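# Pass a ball along gutters into a roofed box

## Task

The ball starts in a gutter at one arm; get it into the roofed box that sits at a different arm and is open on one side. The ball may be poured from gutter to gutter and finally into the box. The task fails if the box is shifted, lifted, rotated or tipped beyond a small amount, or if the ball drops noticeably below table-top height while no robot is carrying it. A gutter holds the ball only while its open end is raised; with the handle vertical the ball runs out. Arm bases, in metres, with facing in degrees counter-clockwise from +x: arm1 at x=-1.78 y=+0.16 z=+0.86 facing -3; arm2 at x=+0.00 y=+0.16 z=+0.92 facing +89; arm3 at x=+1.78 y=-0.13 z=+0.94 facing +180. At the end every gripper must have released and the arms must be moved away; a result that holds only because a robot keeps it there does not count. Nothing may be knocked or placed out of the work area.

## Robot and tools

ROBOTS. Three identical i2rt Big YAM arms: arm1, arm2, arm3. Each has six joints, a two-finger gripper and a wrist camera that, with joints 1 and 6 at zero and the hand level and forward, sits on top of the hand looking toward the fingertips. Reach is about 1.0 m from the joint-1 axis. Joints move at different speeds, so the hand may sweep a wide curve between two postures. Room cameras: cam_end_1, cam_end_2, cam_gap_1, cam_gap_2, cam_side, cam_top. Wrist cameras: arm1_cam_wrist, arm2_cam_wrist, arm3_cam_wrist.

FRAME. One shared scene frame, origin on the floor, +z up, distances in metres. The hand point is midway between the fingertips; the hand z axis runs along the fingers and the fingers close along hand y. Base positions and facings are listed in the task; facing angles are counter-clockwise from +x.

execute_actions. Argument actions is a list holding exactly one action or none. The action is an object keyed by robot name (arm1, arm2, arm3); each robot entry contains only joints, an object of absolute targets by name (not offsets). Names and ranges: joint1_rad -2.879 to 2.879 (base yaw, positive counter-clockwise from above, 0 unfolds along the base facing); joint2_rad 0 to 3.141 (shoulder; 0 has the upper arm pointing back about level, larger lifts it up then forward); joint3_rad 0 to 3.019 (elbow; 0 folded, larger opens); joint4_rad -1.692 to 1.57 (hand pitch, positive tilts fingers up); joint5_rad -1.57 to 1.57 (hand side swing, positive toward the arm's right); joint6_rad -2.094 to 2.094 (hand roll, positive clockwise viewed from behind the hand); gripper_m 0 to 0.093 (fingertip gap in metres). Angles are radians. Tolerances for counting as arrived: ±0.045, ±0.14, ±0.09, ±0.055, ±0.03, ±0.035 rad and ±0.003 m. All motions in an action begin together and may finish at different times; no action runs over 15 s. Any joint or robot left out may still be driving toward an earlier target. An unknown key or out-of-range number rejects the whole call and nothing moves. Optional cameras lists which images to return (omitted, null or ["all"] gives all; [] gives none); the pictures line gives the image order. An empty actions list just reports state and images. Example: {"arm1": {"joints": {"gripper_m": 0.05}}, "arm2": {"joints": {"joint1_rad": 0.3}}}.

wait: seconds from 0 to 10; commands nothing, the scene keeps running, returns state and images. zoom_image: camera plus region [x0, y0, x1, y1] in pixels of that camera's most recent full image, origin top-left, at most 504 by 504. finished_scene: scene number; ends the scene irreversibly after the last command is held and reports success. Replying with no tool call ends everything.

RESULT LINES. joint_positions gives current joint values. joint_status tells how each commanded motion of the last accepted action ended: off_target (resting away from target, maybe still pushing); contact_stop or time_out (old target dropped and joint holds where it stopped, though a timed-out joint may keep a target within 0.375, 0.375, 0.113, 0.225, 0.075, 0.3 rad of its position for joints 1 to 6 and keep pushing); not_followed (a safety check refused the arm's targets, shown with a "joint command not followed" line and usually a cause; the gripper part still runs, and the arm may retry those targets on later actions). on_its_own lists what was not commanded this call; "held at" is the held target, not the position. Joint torques are raw drive outputs, noisy and offset, nonzero even in free air. MOTOR HOT appears from 85 °C; at 100 °C an OVER-TEMPERATURE FAULT drops that arm and its keys show limit_stop_at_motor_heat, after which resend targets. If a result reports a stop, later motion calls in the same reply are skipped.

CAMERAS. Calibration lines use OpenCV conventions: K in pixels, T_world_to_cam maps scene frame to camera frame, pos_world is the camera position. Room cameras can be off by up to about 2.3 degrees and 9 mm; wrist camera poses derive from joint readings and inherit their errors.

CAUTIONS. Arms do not stop on contact and can push hard; pressing two robots together fails the run, and hard hits may too. The collision check ignores fingers, gripper housings and wrist cameras and can react late. To relieve a stuck push, command the joint to its reported position; tiny target changes may not move it. Holding loads heats motors, even while you think, and a loaded joint sinks. Avoid dropping, slamming or slipping objects; never disturb the box; keep the ball at or above table height unless gripped; keep gutters tilted with the open end high while transporting. Loose objects may occasionally get nudged. The simulation runs while you compose replies, holding the last command. Finish with grippers open and arms withdrawn.

Each tool is called by a JSON object that holds its "api" and its "payload".

## Session

{"api": "execute_actions", "payload": {"actions": []}}

Scene clock: 0.00 s.
Joint torques (N m, as the arm reports them, + toward a larger angle): no reading
Motor temperatures (°C, as the motors report them): arm1=[26 23 25 24 22 25] | arm2=[24 26 24 23 23 25] | arm3=[25 23 24 24 26 25]
arm1.joint_positions: joint1_rad=+0.767 joint2_rad=+0.390 joint3_rad=+1.356 joint4_rad=-1.495 joint5_rad=+0.051 joint6_rad=-0.444 gripper_m=+0.095
arm1.joint_status: not commanded
arm1.hand: x=-1.6783 y=+0.2323 z=+1.3896 quat_wxyz=(-0.496, +0.464, -0.732, -0.045) (m; scene frame)
arm2.joint_positions: joint1_rad=-0.180 joint2_rad=+0.285 joint3_rad=+1.413 joint4_rad=-1.613 joint5_rad=-0.079 joint6_rad=-0.748 gripper_m=+0.094
arm2.joint_status: not commanded
arm2.hand: x=-0.0009 y=+0.2227 z=+1.4529 quat_wxyz=(-0.480, +0.757, -0.400, -0.191) (m; scene frame)
arm3.joint_positions: joint1_rad=-0.842 joint2_rad=+0.468 joint3_rad=+1.512 joint4_rad=-1.540 joint5_rad=+0.053 joint6_rad=-0.402 gripper_m=+0.095
arm3.joint_status: not commanded
arm3.hand: x=+1.6989 y=-0.0301 z=+1.5146 quat_wxyz=(-0.320, +0.837, -0.201, -0.397) (m; scene frame)
pictures: arm1_cam_wrist, arm2_cam_wrist, arm3_cam_wrist, cam_end_1, cam_end_2, cam_gap_1, cam_gap_2, cam_side, cam_top
Images, in order (width x height): arm1_cam_wrist 616x616, arm2_cam_wrist 616x616, arm3_cam_wrist 616x616, cam_end_1 672x504, cam_end_2 672x504, cam_gap_1 672x504, cam_gap_2 672x504, cam_side 672x504, cam_top 672x504.

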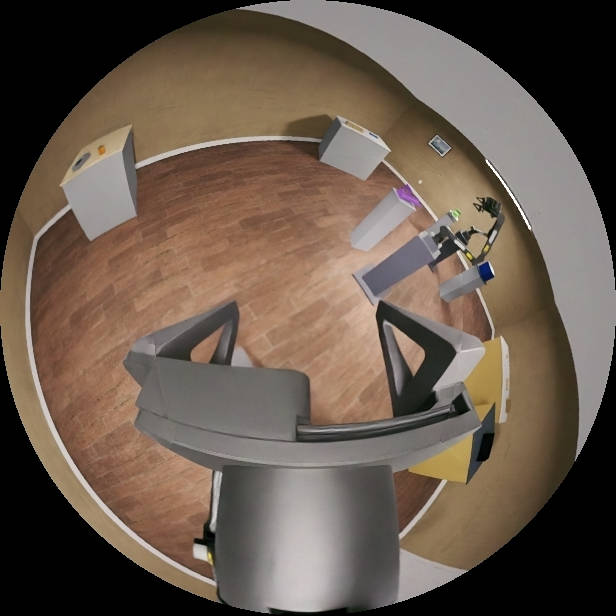

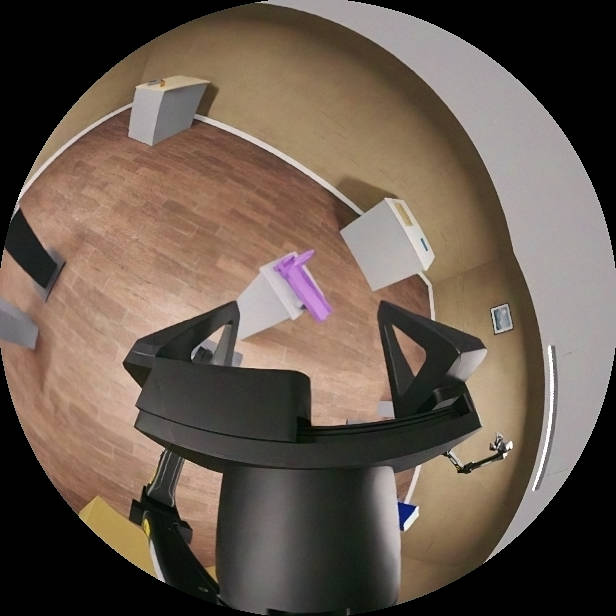

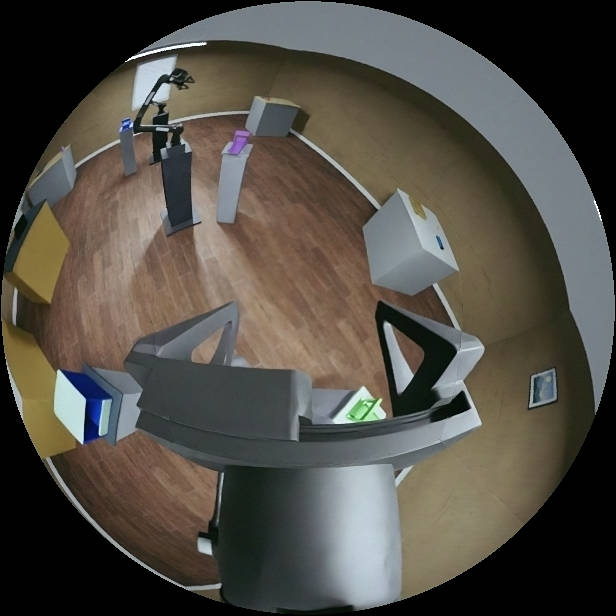

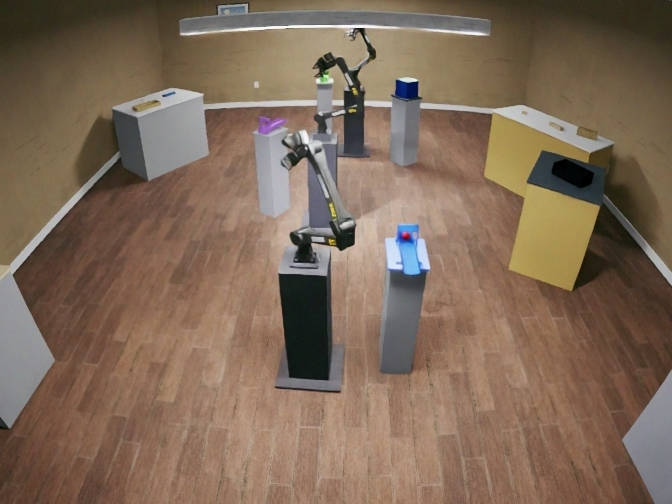

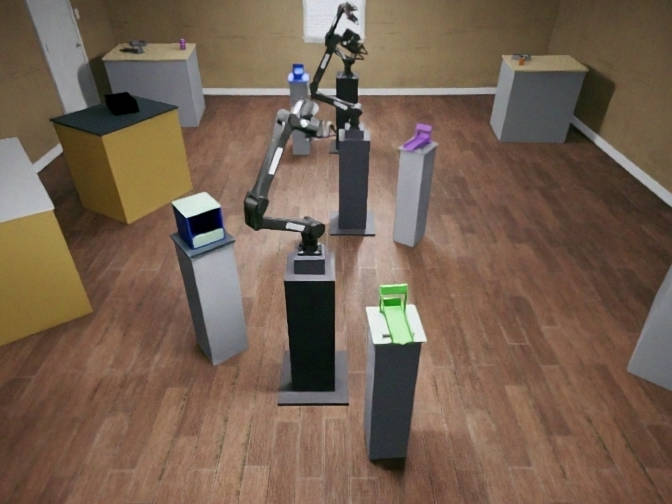

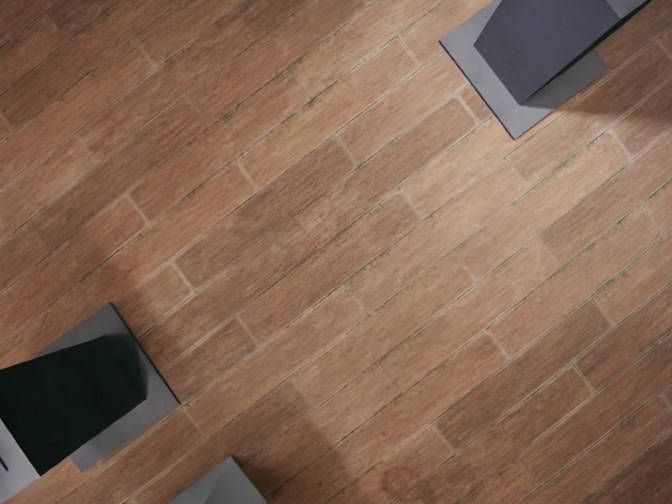

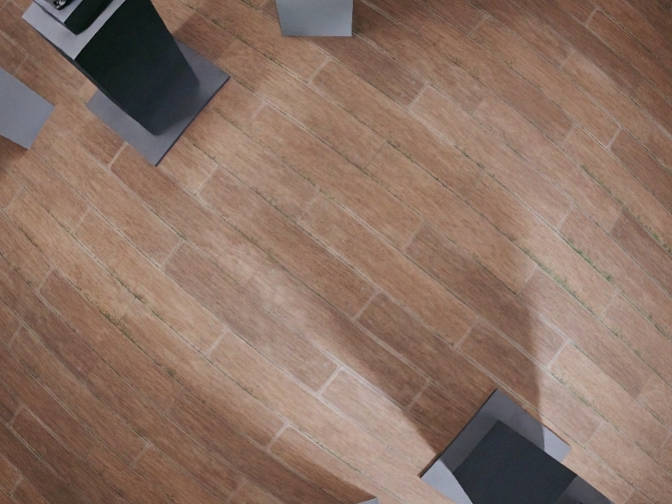

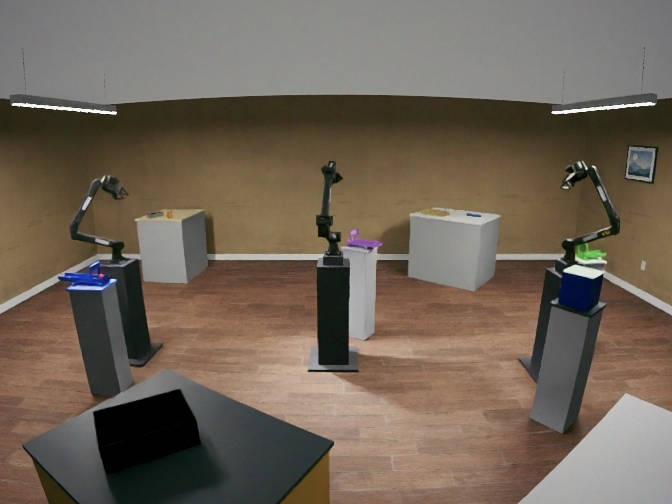

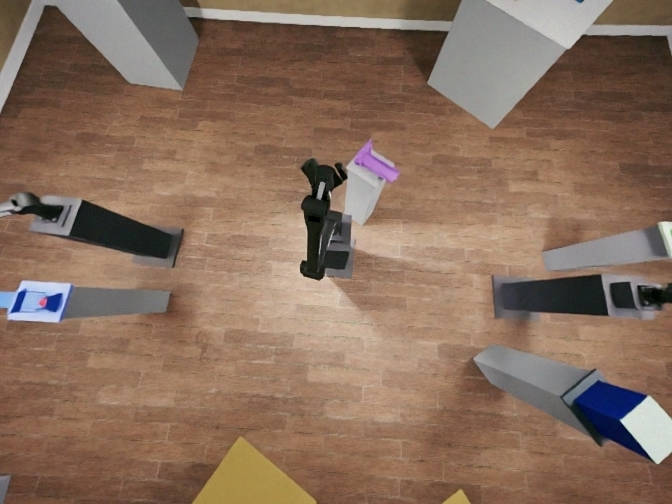

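{"api": "zoom_image", "payload": {"camera": "cam_end_1", "region": [360, 200, 460, 290]}}

{"api": "zoom_image", "payload": {"camera": "cam_end_2", "region": [150, 170, 450, 360]}}

{"api": "zoom_image", "payload": {"camera": "cam_top", "region": [320, 120, 430, 210]}}

{"api": "zoom_image", "payload": {"camera": "cam_top", "region": [0, 260, 120, 340]}}

{"api": "zoom_image", "payload": {"camera": "cam_side", "region": [40, 240, 160, 320]}}

Region (360, 200, 460, 290) of cam_end_1's 672x504 image, scaled by 5.040, with more detail than that image has; it fills the top 454 rows of this view, and the rest is white.

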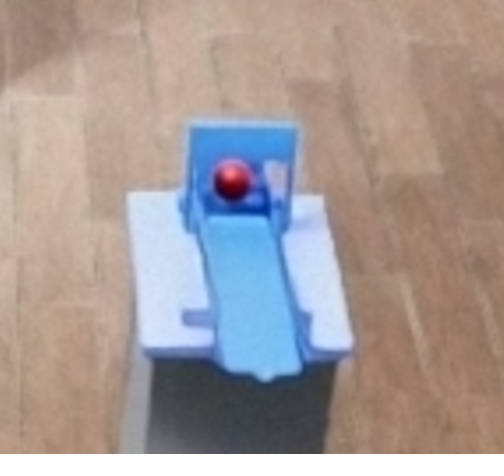

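Region (150, 170, 450, 360) of cam_end_2's 672x504 image, scaled by 1.680, with more detail than that image has; it fills the top 319 rows of this view, and the rest is white.

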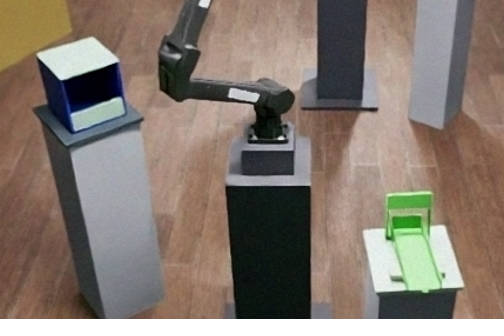

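Region (320, 120, 430, 210) of cam_top's 672x504 image, scaled by 4.582, with more detail than that image has; it fills the top 412 rows of this view, and the rest is white.

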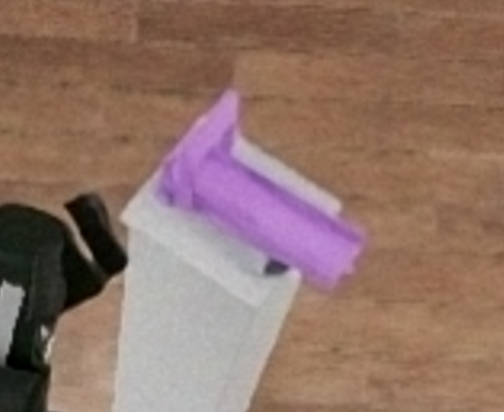

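Region (0, 260, 120, 340) of cam_top's 672x504 image, scaled by 4.200, with more detail than that image has.

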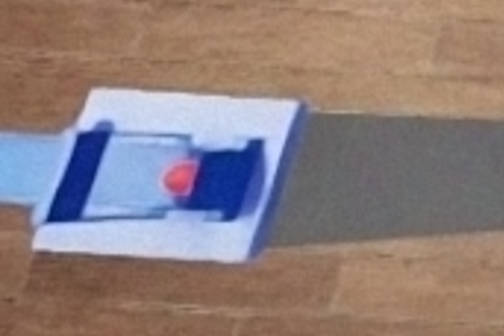

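Region (40, 240, 160, 320) of cam_side's 672x504 image, scaled by 4.200, with more detail than that image has.

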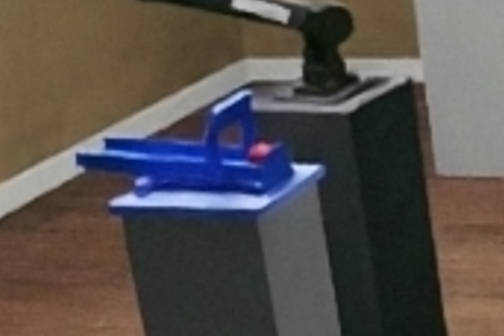

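{"api": "zoom_image", "payload": {"camera": "cam_side", "region": [510, 220, 650, 330]}}

{"api": "zoom_image", "payload": {"camera": "cam_end_2", "region": [160, 180, 250, 260]}}

{"api": "zoom_image", "payload": {"camera": "cam_end_2", "region": [350, 270, 440, 360]}}

{"api": "zoom_image", "payload": {"camera": "cam_side", "region": [310, 215, 400, 275]}}

Region (510, 220, 650, 330) of cam_side's 672x504 image, scaled by 3.600, with more detail than that image has; it fills the top 396 rows of this view, and the rest is white.

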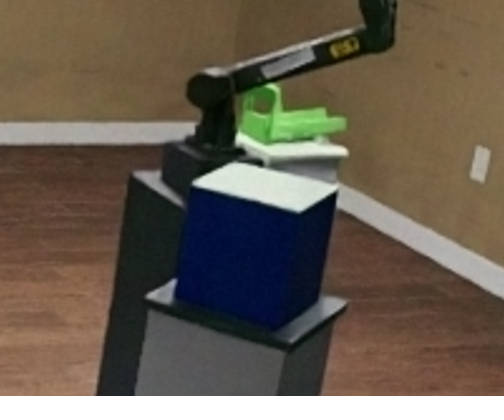

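Region (160, 180, 250, 260) of cam_end_2's 672x504 image, scaled by 5.600, with more detail than that image has.

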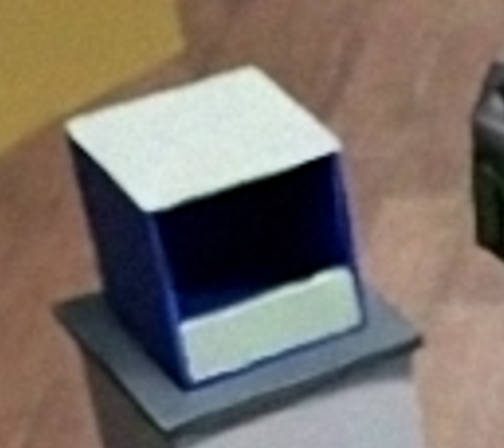

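Region (350, 270, 440, 360) of cam_end_2's 672x504 image, scaled by 5.600, with more detail than that image has.

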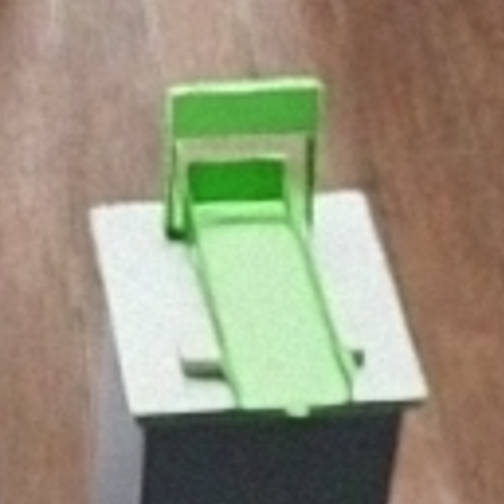

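Region (310, 215, 400, 275) of cam_side's 672x504 image, scaled by 5.600, with more detail than that image has.

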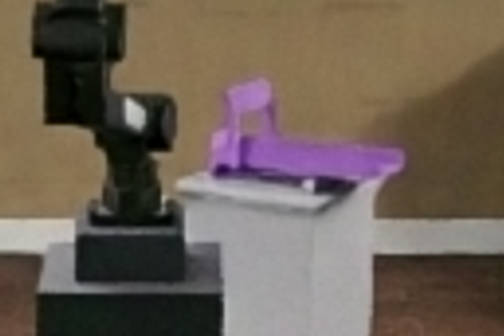

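{"api": "execute_actions", "payload": {"actions": [{"arm1":{"joints":{"joint1_rad":-1.33,"joint2_rad":1.2,"joint3_rad":1.3,"joint4_rad":-1.2,"joint5_rad":0,"joint6_rad":0}},"arm2":{"joints":{"joint1_rad":-0.4,"joint2_rad":1.3,"joint3_rad":1.3,"joint4_rad":-1.1,"joint5_rad":0,"joint6_rad":0}},"arm3":{"joints":{"joint1_rad":-2.27,"joint2_rad":1.1,"joint3_rad":1.3,"joint4_rad":-1.3,"joint5_rad":0,"joint6_rad":0}}}], "cameras": ["arm1_cam_wrist","arm2_cam_wrist","arm3_cam_wrist","cam_top","cam_side"]}}

Scene clock: 95.40 s.
Joint torques (N m, as the arm reports them, + toward a larger angle): arm1=[ -0.76 -11.07   8.41   1.19  -0.01  -0.06] | arm2=[  1.39 -11.1   12.41   1.93  -0.01   0.05] | arm3=[-0.89 -8.66  9.94  1.21  0.12  0.2 ]
Motor temperatures (°C, as the motors report them): arm1=[26 24 32 24 22 25] | arm2=[24 27 27 23 23 25] | arm3=[25 24 29 24 26 25]
arm1.joint_positions: joint1_rad=-1.332 joint2_rad=+1.214 joint3_rad=+1.298 joint4_rad=-1.210 joint5_rad=+0.000 joint6_rad=-0.008 gripper_m=+0.095
arm1.joint_status: all done
arm1.hand: x=-1.6985 y=-0.2758 z=+1.1809 quat_wxyz=(-0.169, -0.619, -0.754, +0.141) (m; scene frame)
arm2.joint_positions: joint1_rad=-0.396 joint2_rad=+1.305 joint3_rad=+1.289 joint4_rad=-1.119 joint5_rad=-0.002 joint6_rad=-0.008 gripper_m=+0.094
arm2.joint_status: all done
arm2.hand: x=+0.1910 y=+0.5962 z=+1.2032 quat_wxyz=(-0.180, +0.537, -0.816, -0.118) (m; scene frame)
arm3.joint_positions: joint1_rad=-2.265 joint2_rad=+1.109 joint3_rad=+1.280 joint4_rad=-1.306 joint5_rad=+0.000 joint6_rad=-0.011 gripper_m=+0.095
arm3.joint_status: all done
arm3.hand: x=+2.0301 y=+0.1731 z=+1.2860 quat_wxyz=(-0.203, +0.417, -0.882, -0.088) (m; scene frame)
pictures: arm1_cam_wrist, arm2_cam_wrist, arm3_cam_wrist, cam_side, cam_top
camera_calibration (this result's frames):
arm1_cam_wrist: T_world_to_cam=[[-0.981037, -0.193307, 0.0140959, -1.73815], [-0.18833, 0.967909, 0.166386, -0.242515], [-0.0458072, 0.160577, -0.98596, 1.25944], [0, 0, 0, 1]] pos_world=[-1.69317, -0.303501, 1.30661]
arm2_cam_wrist: T_world_to_cam=[[0.920705, -0.390154, -0.00906976, 0.068114], [-0.382275, -0.906303, 0.180223, 0.403703], [-0.0785347, -0.162465, -0.983584, 1.42028], [0, 0, 0, 1]] pos_world=[0.203154, 0.623198, 1.32482]
arm3_cam_wrist: T_world_to_cam=[[0.764581, -0.644517, 0.00371362, -1.44491], [-0.635344, -0.752705, 0.17255, 1.20577], [-0.108416, -0.134288, -0.984994, 1.63154], [0, 0, 0, 1]] pos_world=[2.04772, 0.195412, 1.40437]
Images, in order (width x height): arm1_cam_wrist 616x616, arm2_cam_wrist 616x616, arm3_cam_wrist 616x616, cam_side 672x504, cam_top 672x504.

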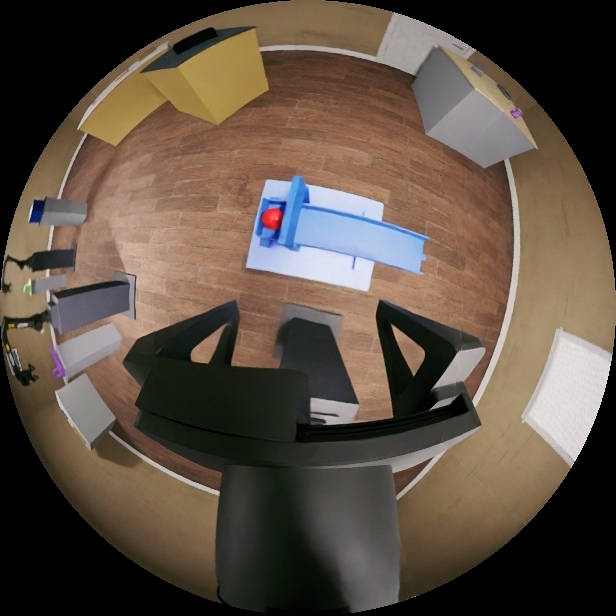

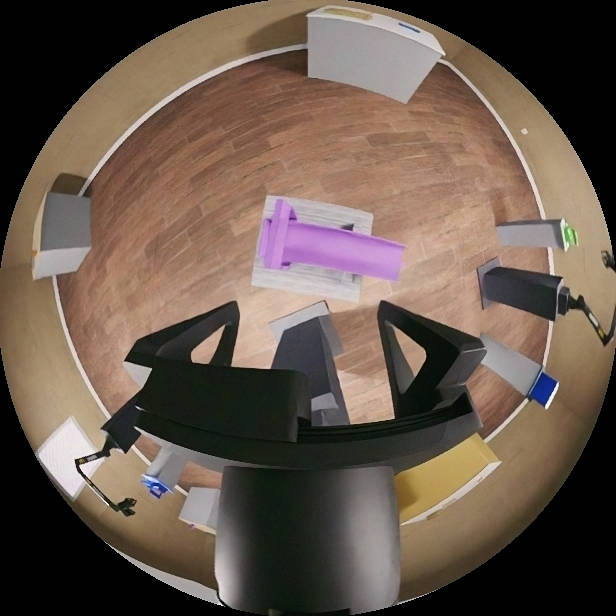

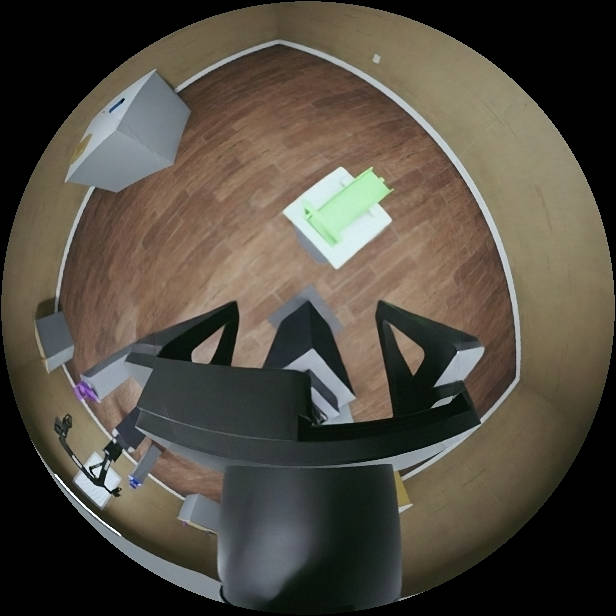

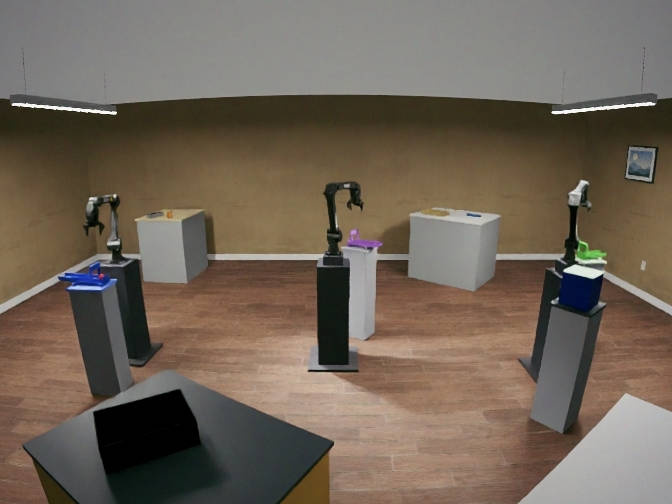

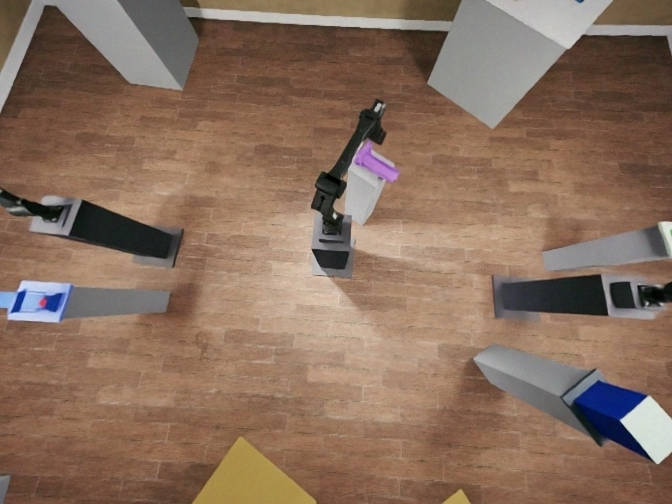

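{"api": "execute_actions", "payload": {"actions": [{"arm1":{"joints":{"joint4_rad":-0.5}},"arm2":{"joints":{"joint3_rad":1.9}},"arm3":{"joints":{"joint2_rad":1.7}}}], "cameras": ["arm1_cam_wrist","arm3_cam_wrist"]}}

Scene clock: 132.50 s.
Joint torques (N m, as the arm reports them, + toward a larger angle): arm1=[ -0.64 -11.99   9.05   2.33  -0.02  -0.07] | arm2=[ 1.39 -7.89 13.47  2.44 -0.01  0.05] | arm3=[ -0.35 -18.3    8.44   0.44   0.05   0.16]
Motor temperatures (°C, as the motors report them): arm1=[26 25 36 24 22 25] | arm2=[24 28 32 23 23 25] | arm3=[25 24 33 24 26 25]
arm1.joint_positions: joint1_rad=-1.332 joint2_rad=+1.214 joint3_rad=+1.298 joint4_rad=-0.524 joint5_rad=+0.000 joint6_rad=-0.008 gripper_m=+0.095
arm1.joint_status: all done
arm1.hand: x=-1.6767 y=-0.3906 z=+1.2979 quat_wxyz=(-0.411, -0.536, -0.653, +0.343) (m; scene frame)
arm2.joint_positions: joint1_rad=-0.396 joint2_rad=+1.287 joint3_rad=+1.870 joint4_rad=-1.114 joint5_rad=-0.002 joint6_rad=-0.008 gripper_m=+0.094
arm2.joint_status: all done
arm2.hand: x=+0.2068 y=+0.6322 z=+1.5170 quat_wxyz=(-0.415, +0.478, -0.725, -0.270) (m; scene frame)
arm3.joint_positions: joint1_rad=-2.265 joint2_rad=+1.718 joint3_rad=+1.280 joint4_rad=-1.306 joint5_rad=+0.000 joint6_rad=-0.011 gripper_m=+0.095
arm3.joint_status: all done
arm3.hand: x=+2.0682 y=+0.2150 z=+1.0354 quat_wxyz=(+0.072, +0.425, -0.902, +0.038) (m; scene frame)
pictures: arm1_cam_wrist, arm3_cam_wrist
camera_calibration (this result's frames):
arm1_cam_wrist: T_world_to_cam=[[-0.982985, -0.18304, 0.0154042, -1.74156], [-0.166483, 0.852347, -0.49577, 0.704126], [0.0776158, -0.489899, -0.868317, 1.19447], [0, 0, 0, 1]] pos_world=[-1.68741, -0.333766, 1.41309]
arm3_cam_wrist: T_world_to_cam=[[0.762819, -0.646595, 0.004596, -1.44293], [-0.461132, -0.539009, 0.70486, 0.347325], [-0.453282, -0.5398, -0.709332, 1.9095], [0, 0, 0, 1]] pos_world=[2.1264, 0.284967, 1.11629]
Images, in order (width x height): arm1_cam_wrist 616x616, arm3_cam_wrist 616x616.

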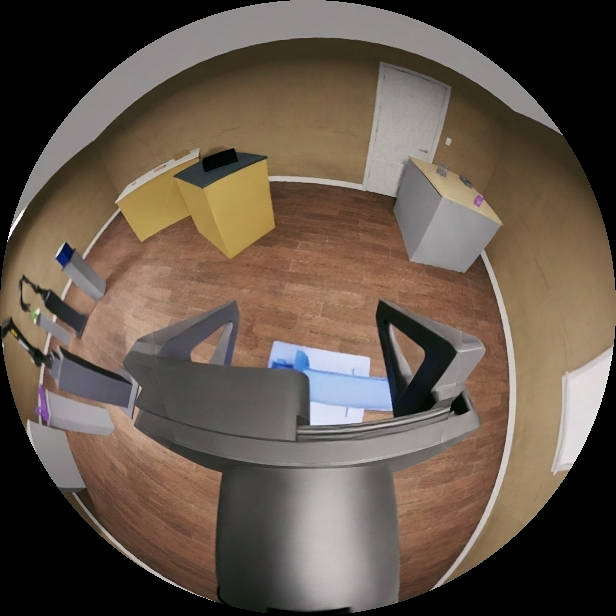

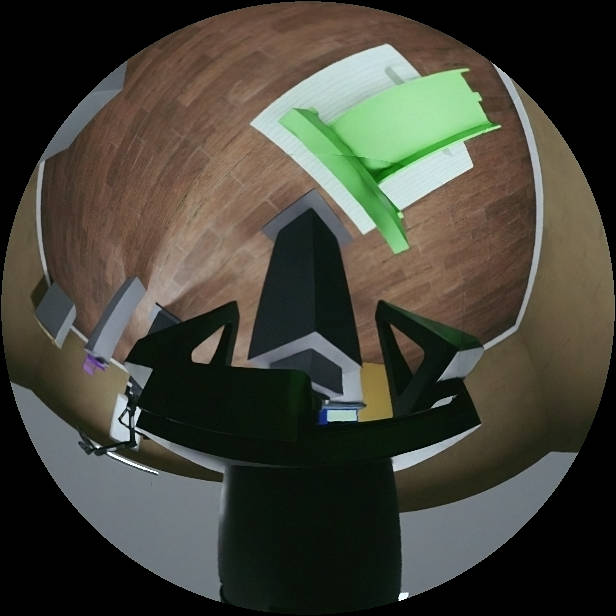

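{"api": "zoom_image", "payload": {"camera": "arm3_cam_wrist", "region": [230, 30, 520, 270]}}

Region (230, 30, 520, 270) of arm3_cam_wrist's 616x616 image, scaled by 1.738, with more detail than that image has; it fills the top 417 rows of this view, and the rest is white.

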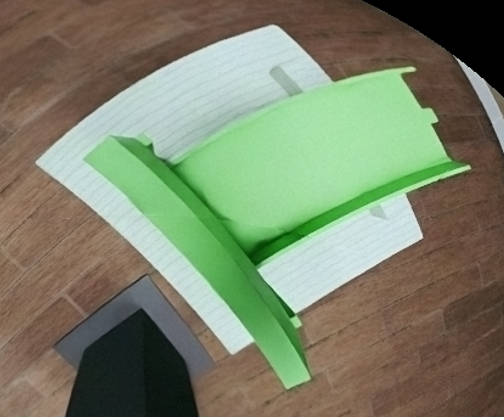

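{"api": "execute_actions", "payload": {"actions": [{"arm1":{"joints":{"joint2_rad":0.69,"joint3_rad":0.46,"joint4_rad":-0.27}},"arm2":{"joints":{"joint2_rad":0.69,"joint3_rad":0.46,"joint4_rad":-0.27}},"arm3":{"joints":{"joint2_rad":0.69,"joint3_rad":0.6,"joint4_rad":-0.4}}}], "cameras": ["arm1_cam_wrist","arm2_cam_wrist","arm3_cam_wrist","cam_side","cam_end_1","cam_end_2"]}}

Scene clock: 250.90 s.
Joint torques (N m, as the arm reports them, + toward a larger angle): arm1=[-0.65 -1.25  8.56  1.98 -0.01 -0.07] | arm2=[ 1.4  -2.32 12.03  2.86 -0.01  0.05] | arm3=[-0.84 -2.37  9.33  1.82  0.01  0.1 ]
Motor temperatures (°C, as the motors report them): arm1=[26 26 41 25 22 25] | arm2=[24 28 37 24 23 25] | arm3=[25 29 34 24 26 25]
arm1.joint_positions: joint1_rad=-1.332 joint2_rad=+0.689 joint3_rad=+0.463 joint4_rad=-0.285 joint5_rad=+0.000 joint6_rad=-0.008 gripper_m=+0.095
arm1.joint_status: all done
arm1.hand: x=-1.7134 y=-0.1971 z=+1.0795 quat_wxyz=(-0.388, -0.548, -0.667, +0.324) (m; scene frame)
arm2.joint_positions: joint1_rad=-0.396 joint2_rad=+0.700 joint3_rad=+0.456 joint4_rad=-0.294 joint5_rad=-0.002 joint6_rad=-0.008 gripper_m=+0.094
arm2.joint_status: all done
arm2.hand: x=+0.1443 y=+0.4900 z=+1.1272 quat_wxyz=(-0.413, +0.479, -0.726, -0.268) (m; scene frame)
arm3.joint_positions: joint1_rad=-2.265 joint2_rad=+0.687 joint3_rad=+0.601 joint4_rad=-0.418 joint5_rad=+0.000 joint6_rad=-0.011 gripper_m=+0.095
arm3.joint_status: all done
arm3.hand: x=+2.0142 y=+0.1533 z=+1.2151 quat_wxyz=(-0.467, +0.368, -0.776, -0.210) (m; scene frame)
pictures: arm1_cam_wrist, arm2_cam_wrist, arm3_cam_wrist, cam_end_1, cam_end_2, cam_side
camera_calibration (this result's frames):
arm1_cam_wrist: T_world_to_cam=[[-0.982781, -0.184113, 0.0156063, -1.73897], [-0.17262, 0.884733, -0.432954, 0.352845], [0.0659051, -0.428193, -0.901281, 1.1301], [0, 0, 0, 1]] pos_world=[-1.7226, -0.148439, 1.19844]
arm2_cam_wrist: T_world_to_cam=[[0.921809, -0.387645, -0.0000724844, 0.0574381], [-0.354593, -0.843138, -0.404206, 0.92722], [0.156627, 0.372626, -0.914668, 0.950772], [0, 0, 0, 1]] pos_world=[0.126922, 0.449757, 1.24443]
arm3_cam_wrist: T_world_to_cam=[[0.766394, -0.642354, 0.00460619, -1.45032], [-0.574953, -0.68914, -0.441038, 1.80719], [0.286477, 0.335361, -0.897477, 0.583598], [0, 0, 0, 1]] pos_world=[1.98338, 0.118074, 1.32749]
Images, in order (width x height): arm1_cam_wrist 616x616, arm2_cam_wrist 616x616, arm3_cam_wrist 616x616, cam_end_1 672x504, cam_end_2 672x504, cam_side 672x504.

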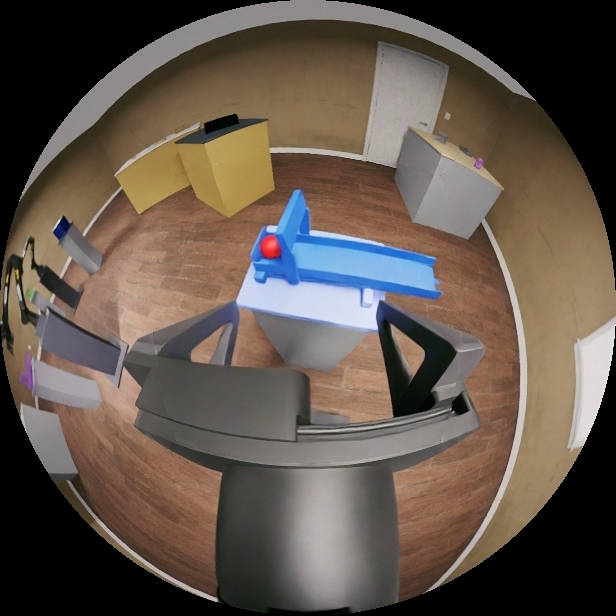

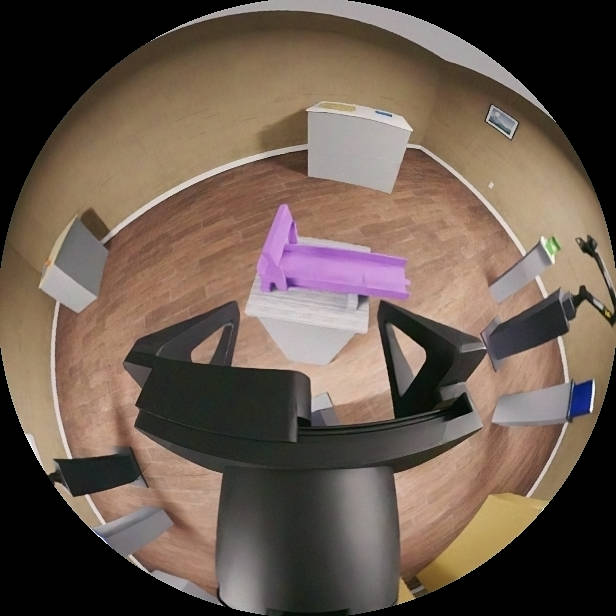

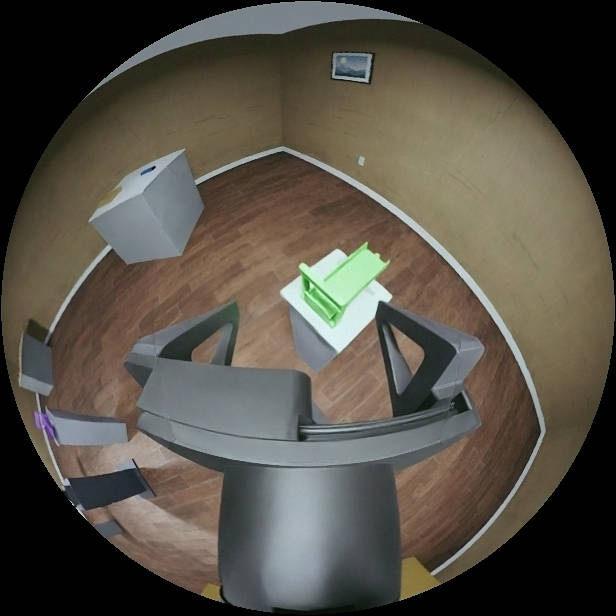

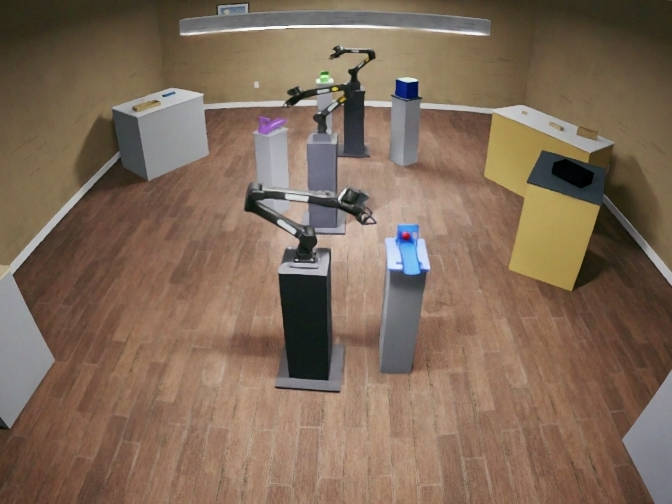

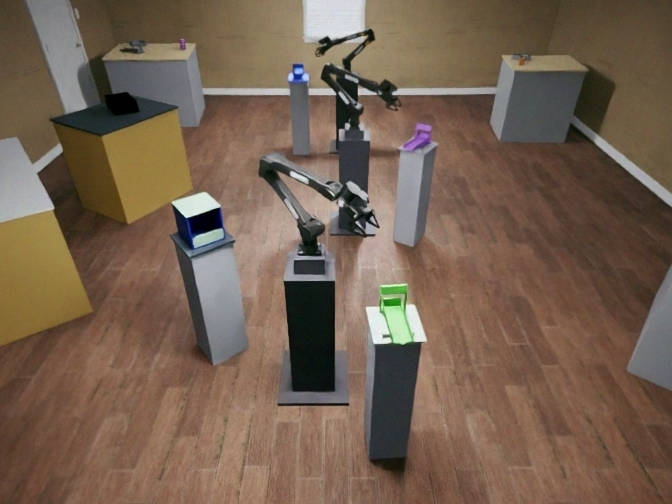

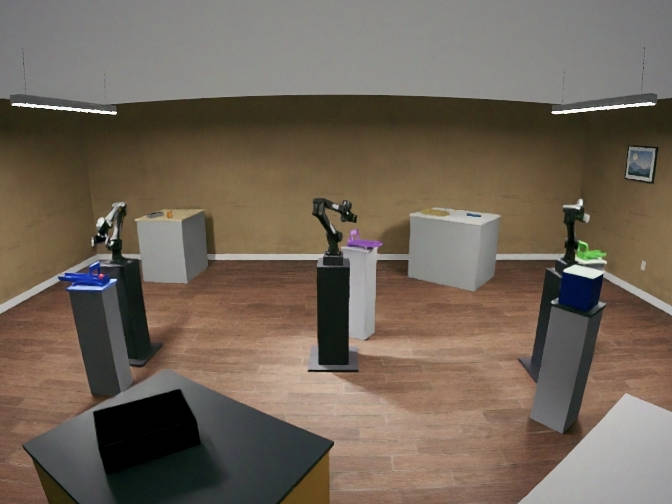

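{"api": "zoom_image", "payload": {"camera": "arm1_cam_wrist", "region": [220, 170, 460, 330]}}

{"api": "zoom_image", "payload": {"camera": "arm2_cam_wrist", "region": [220, 180, 460, 340]}}

{"api": "zoom_image", "payload": {"camera": "arm3_cam_wrist", "region": [260, 220, 420, 350]}}

{"api": "zoom_image", "payload": {"camera": "cam_side", "region": [50, 250, 130, 300]}}

Region (220, 170, 460, 330) of arm1_cam_wrist's 616x616 image, scaled by 2.100, with more detail than that image has.

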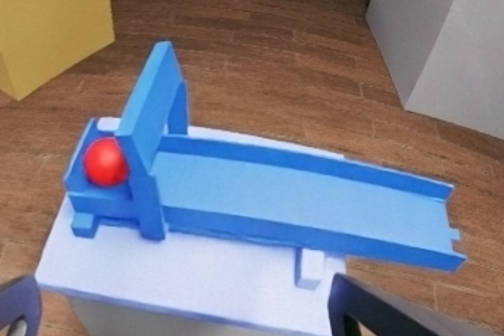

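Region (220, 180, 460, 340) of arm2_cam_wrist's 616x616 image, scaled by 2.100, with more detail than that image has.

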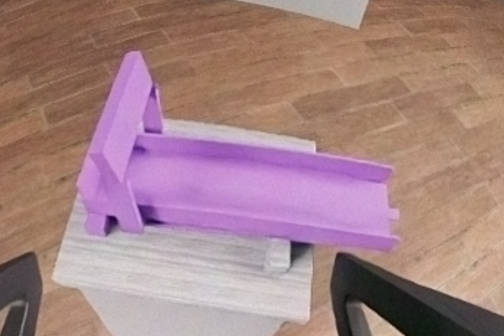

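Region (260, 220, 420, 350) of arm3_cam_wrist's 616x616 image, scaled by 3.150, with more detail than that image has; it fills the top 410 rows of this view, and the rest is white.

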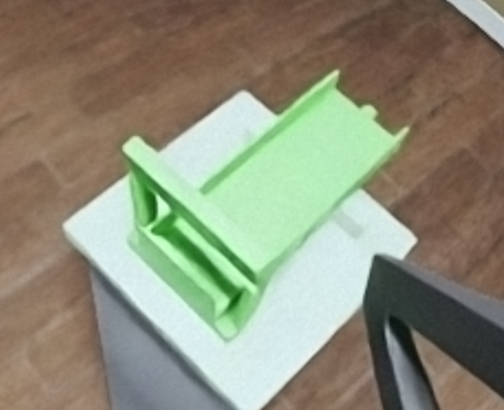

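Region (50, 250, 130, 300) of cam_side's 672x504 image, scaled by 6.300, with more detail than that image has; it fills the top 315 rows of this view, and the rest is white.

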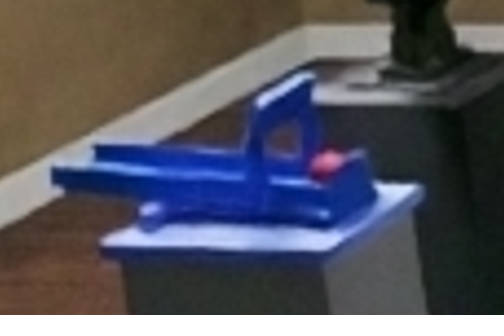

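{"api": "zoom_image", "payload": {"camera": "arm1_cam_wrist", "region": [240, 180, 330, 300]}}

Region (240, 180, 330, 300) of arm1_cam_wrist's 616x616 image, scaled by 4.200, with more detail than that image has; it fills the left 378 columns of this view, and the rest is white.

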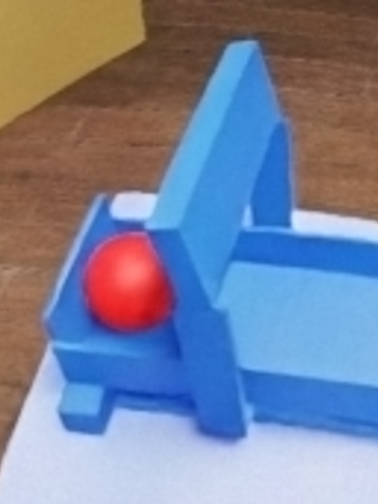

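{"api": "zoom_image", "payload": {"camera": "arm2_cam_wrist", "region": [240, 190, 330, 310]}}

{"api": "zoom_image", "payload": {"camera": "arm3_cam_wrist", "region": [285, 235, 395, 335]}}

Region (240, 190, 330, 310) of arm2_cam_wrist's 616x616 image, scaled by 4.200, with more detail than that image has; it fills the left 378 columns of this view, and the rest is white.

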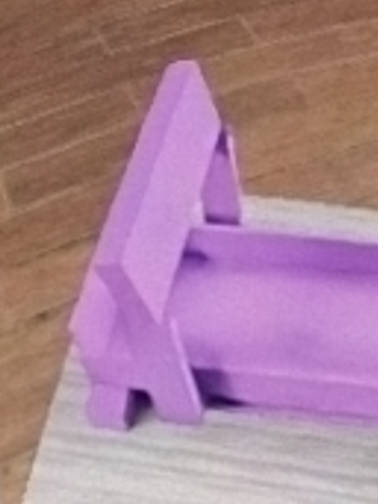

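Region (285, 235, 395, 335) of arm3_cam_wrist's 616x616 image, scaled by 4.582, with more detail than that image has; it fills the top 458 rows of this view, and the rest is white.

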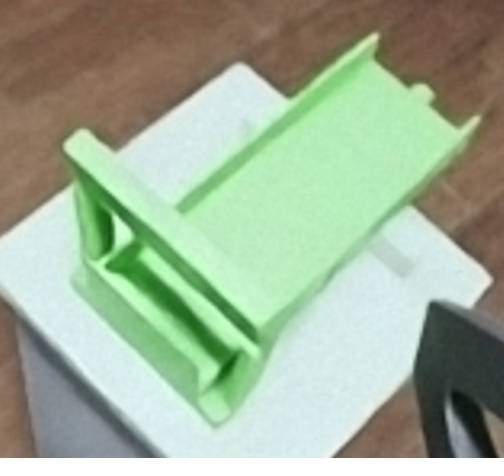

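{"api": "execute_actions", "payload": {"actions": [{"arm1":{"joints":{"joint1_rad":-1.213,"joint3_rad":1.808,"joint4_rad":-1.598,"joint5_rad":0.299,"joint6_rad":0.32}},"arm2":{"joints":{"joint1_rad":-0.225,"joint3_rad":1.68,"joint4_rad":-1.456,"joint5_rad":0.299,"joint6_rad":0.318}},"arm3":{"joints":{"joint1_rad":-2.253,"joint3_rad":1.288,"joint4_rad":-0.993,"joint5_rad":0.242,"joint6_rad":-0.707}}}], "cameras": []}}

{"api": "execute_actions", "payload": {"actions": [{"arm1":{"joints":{"joint2_rad":1.878}},"arm2":{"joints":{"joint2_rad":1.89}},"arm3":{"joints":{"joint2_rad":1.663}}}], "cameras": ["arm1_cam_wrist","arm2_cam_wrist","arm3_cam_wrist","cam_side"]}}

Scene clock: 372.67 s.
Joint torques (N m, as the arm reports them, + toward a larger angle): arm1=[-0.49  5.36  6.94  1.    0.2  -0.08] | arm2=[ 1.65  3.17 10.14  1.16  0.07  0.04] | arm3=[ 1.82  0.23 11.1   1.36  0.21 -0.06]
Motor temperatures (°C, as the motors report them): arm1=[26 24 43 25 22 25] | arm2=[24 27 39 24 23 25] | arm3=[25 25 38 24 26 25]
arm1.joint_positions: joint1_rad=-1.215 joint2_rad=+0.687 joint3_rad=+1.779 joint4_rad=-1.584 joint5_rad=+0.297 joint6_rad=+0.311 gripper_m=+0.095
arm1.joint_status: all done
arm1.hand: x=-1.7810 y=-0.0101 z=+1.5113 quat_wxyz=(-0.392, -0.656, -0.544, +0.347) (m; scene frame)
arm2.joint_positions: joint1_rad=-0.225 joint2_rad=+0.686 joint3_rad=+1.654 joint4_rad=-1.439 joint5_rad=+0.297 joint6_rad=+0.310 gripper_m=+0.094
arm2.joint_status: all done
arm2.hand: x=+0.0983 y=+0.3460 z=+1.5490 quat_wxyz=(-0.444, +0.344, -0.774, -0.291) (m; scene frame)
arm3.joint_positions: joint1_rad=-2.264 joint2_rad=+0.684 joint3_rad=+1.246 joint4_rad=-0.984 joint5_rad=+0.239 joint6_rad=-0.695 gripper_m=+0.095
arm3.joint_status: all done
arm3.hand: x=+2.0074 y=+0.0859 z=+1.4704 quat_wxyz=(-0.551, +0.541, -0.633, +0.055) (m; scene frame)
pictures: none
No camera images: the call's "cameras" was empty. Leave "cameras" out to get every camera's image.

Scene clock: 374.50 s.
Joint torques (N m, as the arm reports them, + toward a larger angle): arm1=[ -0.57 -21.26   8.1   -0.45   0.3   -0.04] | arm2=[  1.69 -17.98  11.55  -0.41   0.15   0.08] | arm3=[  1.87 -17.68   9.66   0.31   0.29  -0.08]
Motor temperatures (°C, as the motors report them): arm1=[26 25 43 25 22 25] | arm2=[24 27 39 24 23 25] | arm3=[25 26 38 24 26 25]
arm1.joint_positions: joint1_rad=-1.215 joint2_rad=+1.882 joint3_rad=+1.800 joint4_rad=-1.586 joint5_rad=+0.298 joint6_rad=+0.311 gripper_m=+0.095
arm1.joint_status: all done
arm1.hand: x=-1.6610 y=-0.3933 z=+1.0636 quat_wxyz=(+0.111, -0.696, -0.701, +0.109) (m; scene frame)
arm2.joint_positions: joint1_rad=-0.225 joint2_rad=+1.891 joint3_rad=+1.664 joint4_rad=-1.442 joint5_rad=+0.298 joint6_rad=+0.311 gripper_m=+0.094
arm2.joint_status: all done
arm2.hand: x=+0.1828 y=+0.6884 z=+1.0639 quat_wxyz=(-0.074, +0.488, -0.859, +0.137) (m; scene frame)
arm3.joint_positions: joint1_rad=-2.264 joint2_rad=+1.670 joint3_rad=+1.258 joint4_rad=-0.984 joint5_rad=+0.239 joint6_rad=-0.696 gripper_m=+0.095
arm3.joint_status: all done
arm3.hand: x=+2.1441 y=+0.2429 z=+1.0558 quat_wxyz=(-0.102, +0.690, -0.708, +0.115) (m; scene frame)
pictures: arm1_cam_wrist, arm2_cam_wrist, arm3_cam_wrist, cam_side
camera_calibration (this result's frames):
arm1_cam_wrist: T_world_to_cam=[[-0.948438, -0.0117039, 0.316746, -1.91876], [0.172974, 0.818281, 0.548176, 0.0329675], [-0.265603, 0.5747, -0.774064, 0.736758], [0, 0, 0, 1]] pos_world=[-1.62984, -0.472848, 1.15998]
arm2_cam_wrist: T_world_to_cam=[[0.820414, -0.488384, 0.297325, -0.129611], [-0.564702, -0.610589, 0.555242, -0.0599624], [-0.0896284, -0.623428, -0.776727, 1.39684], [0, 0, 0, 1]] pos_world=[0.19767, 0.770915, 1.15679]
arm3_cam_wrist: T_world_to_cam=[[0.953803, -0.0355338, 0.298324, -2.35096], [-0.205577, -0.801304, 0.561828, 0.0497985], [0.219084, -0.597201, -0.771591, 0.611523], [0, 0, 0, 1]] pos_world=[2.11861, 0.321568, 1.14521]
Images, in order (width x height): arm1_cam_wrist 616x616, arm2_cam_wrist 616x616, arm3_cam_wrist 616x616, cam_side 672x504.

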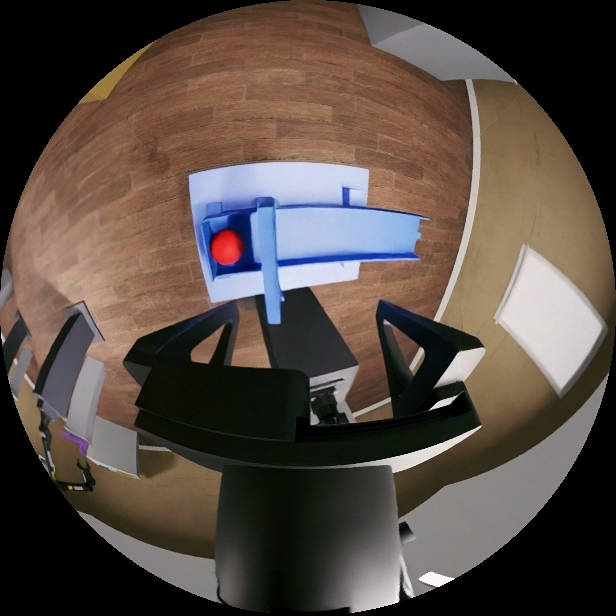

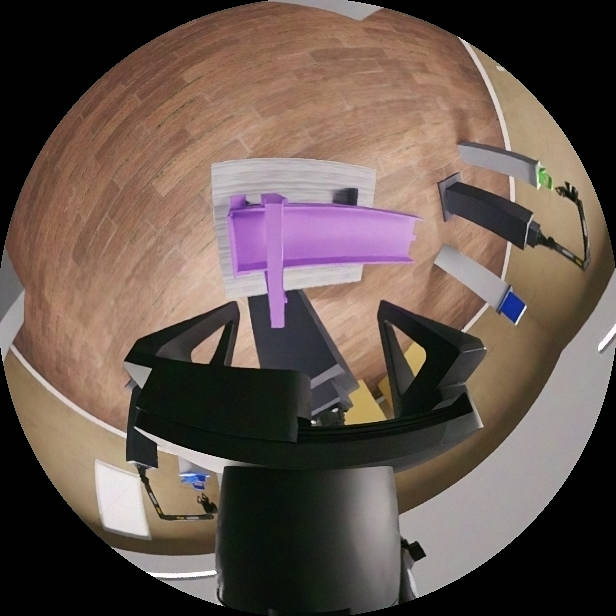

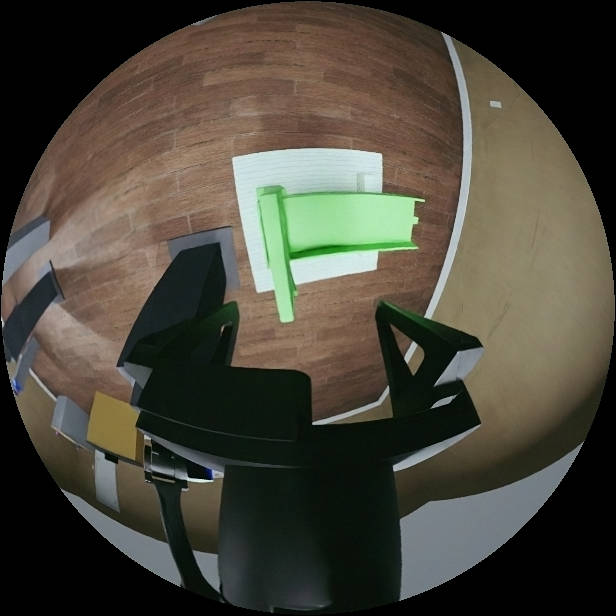

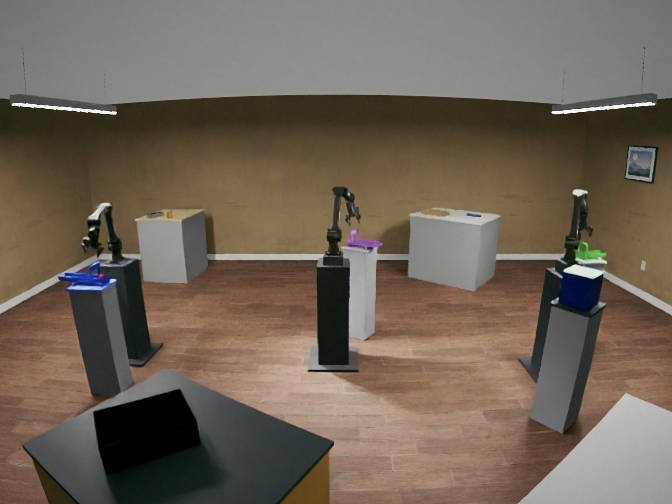

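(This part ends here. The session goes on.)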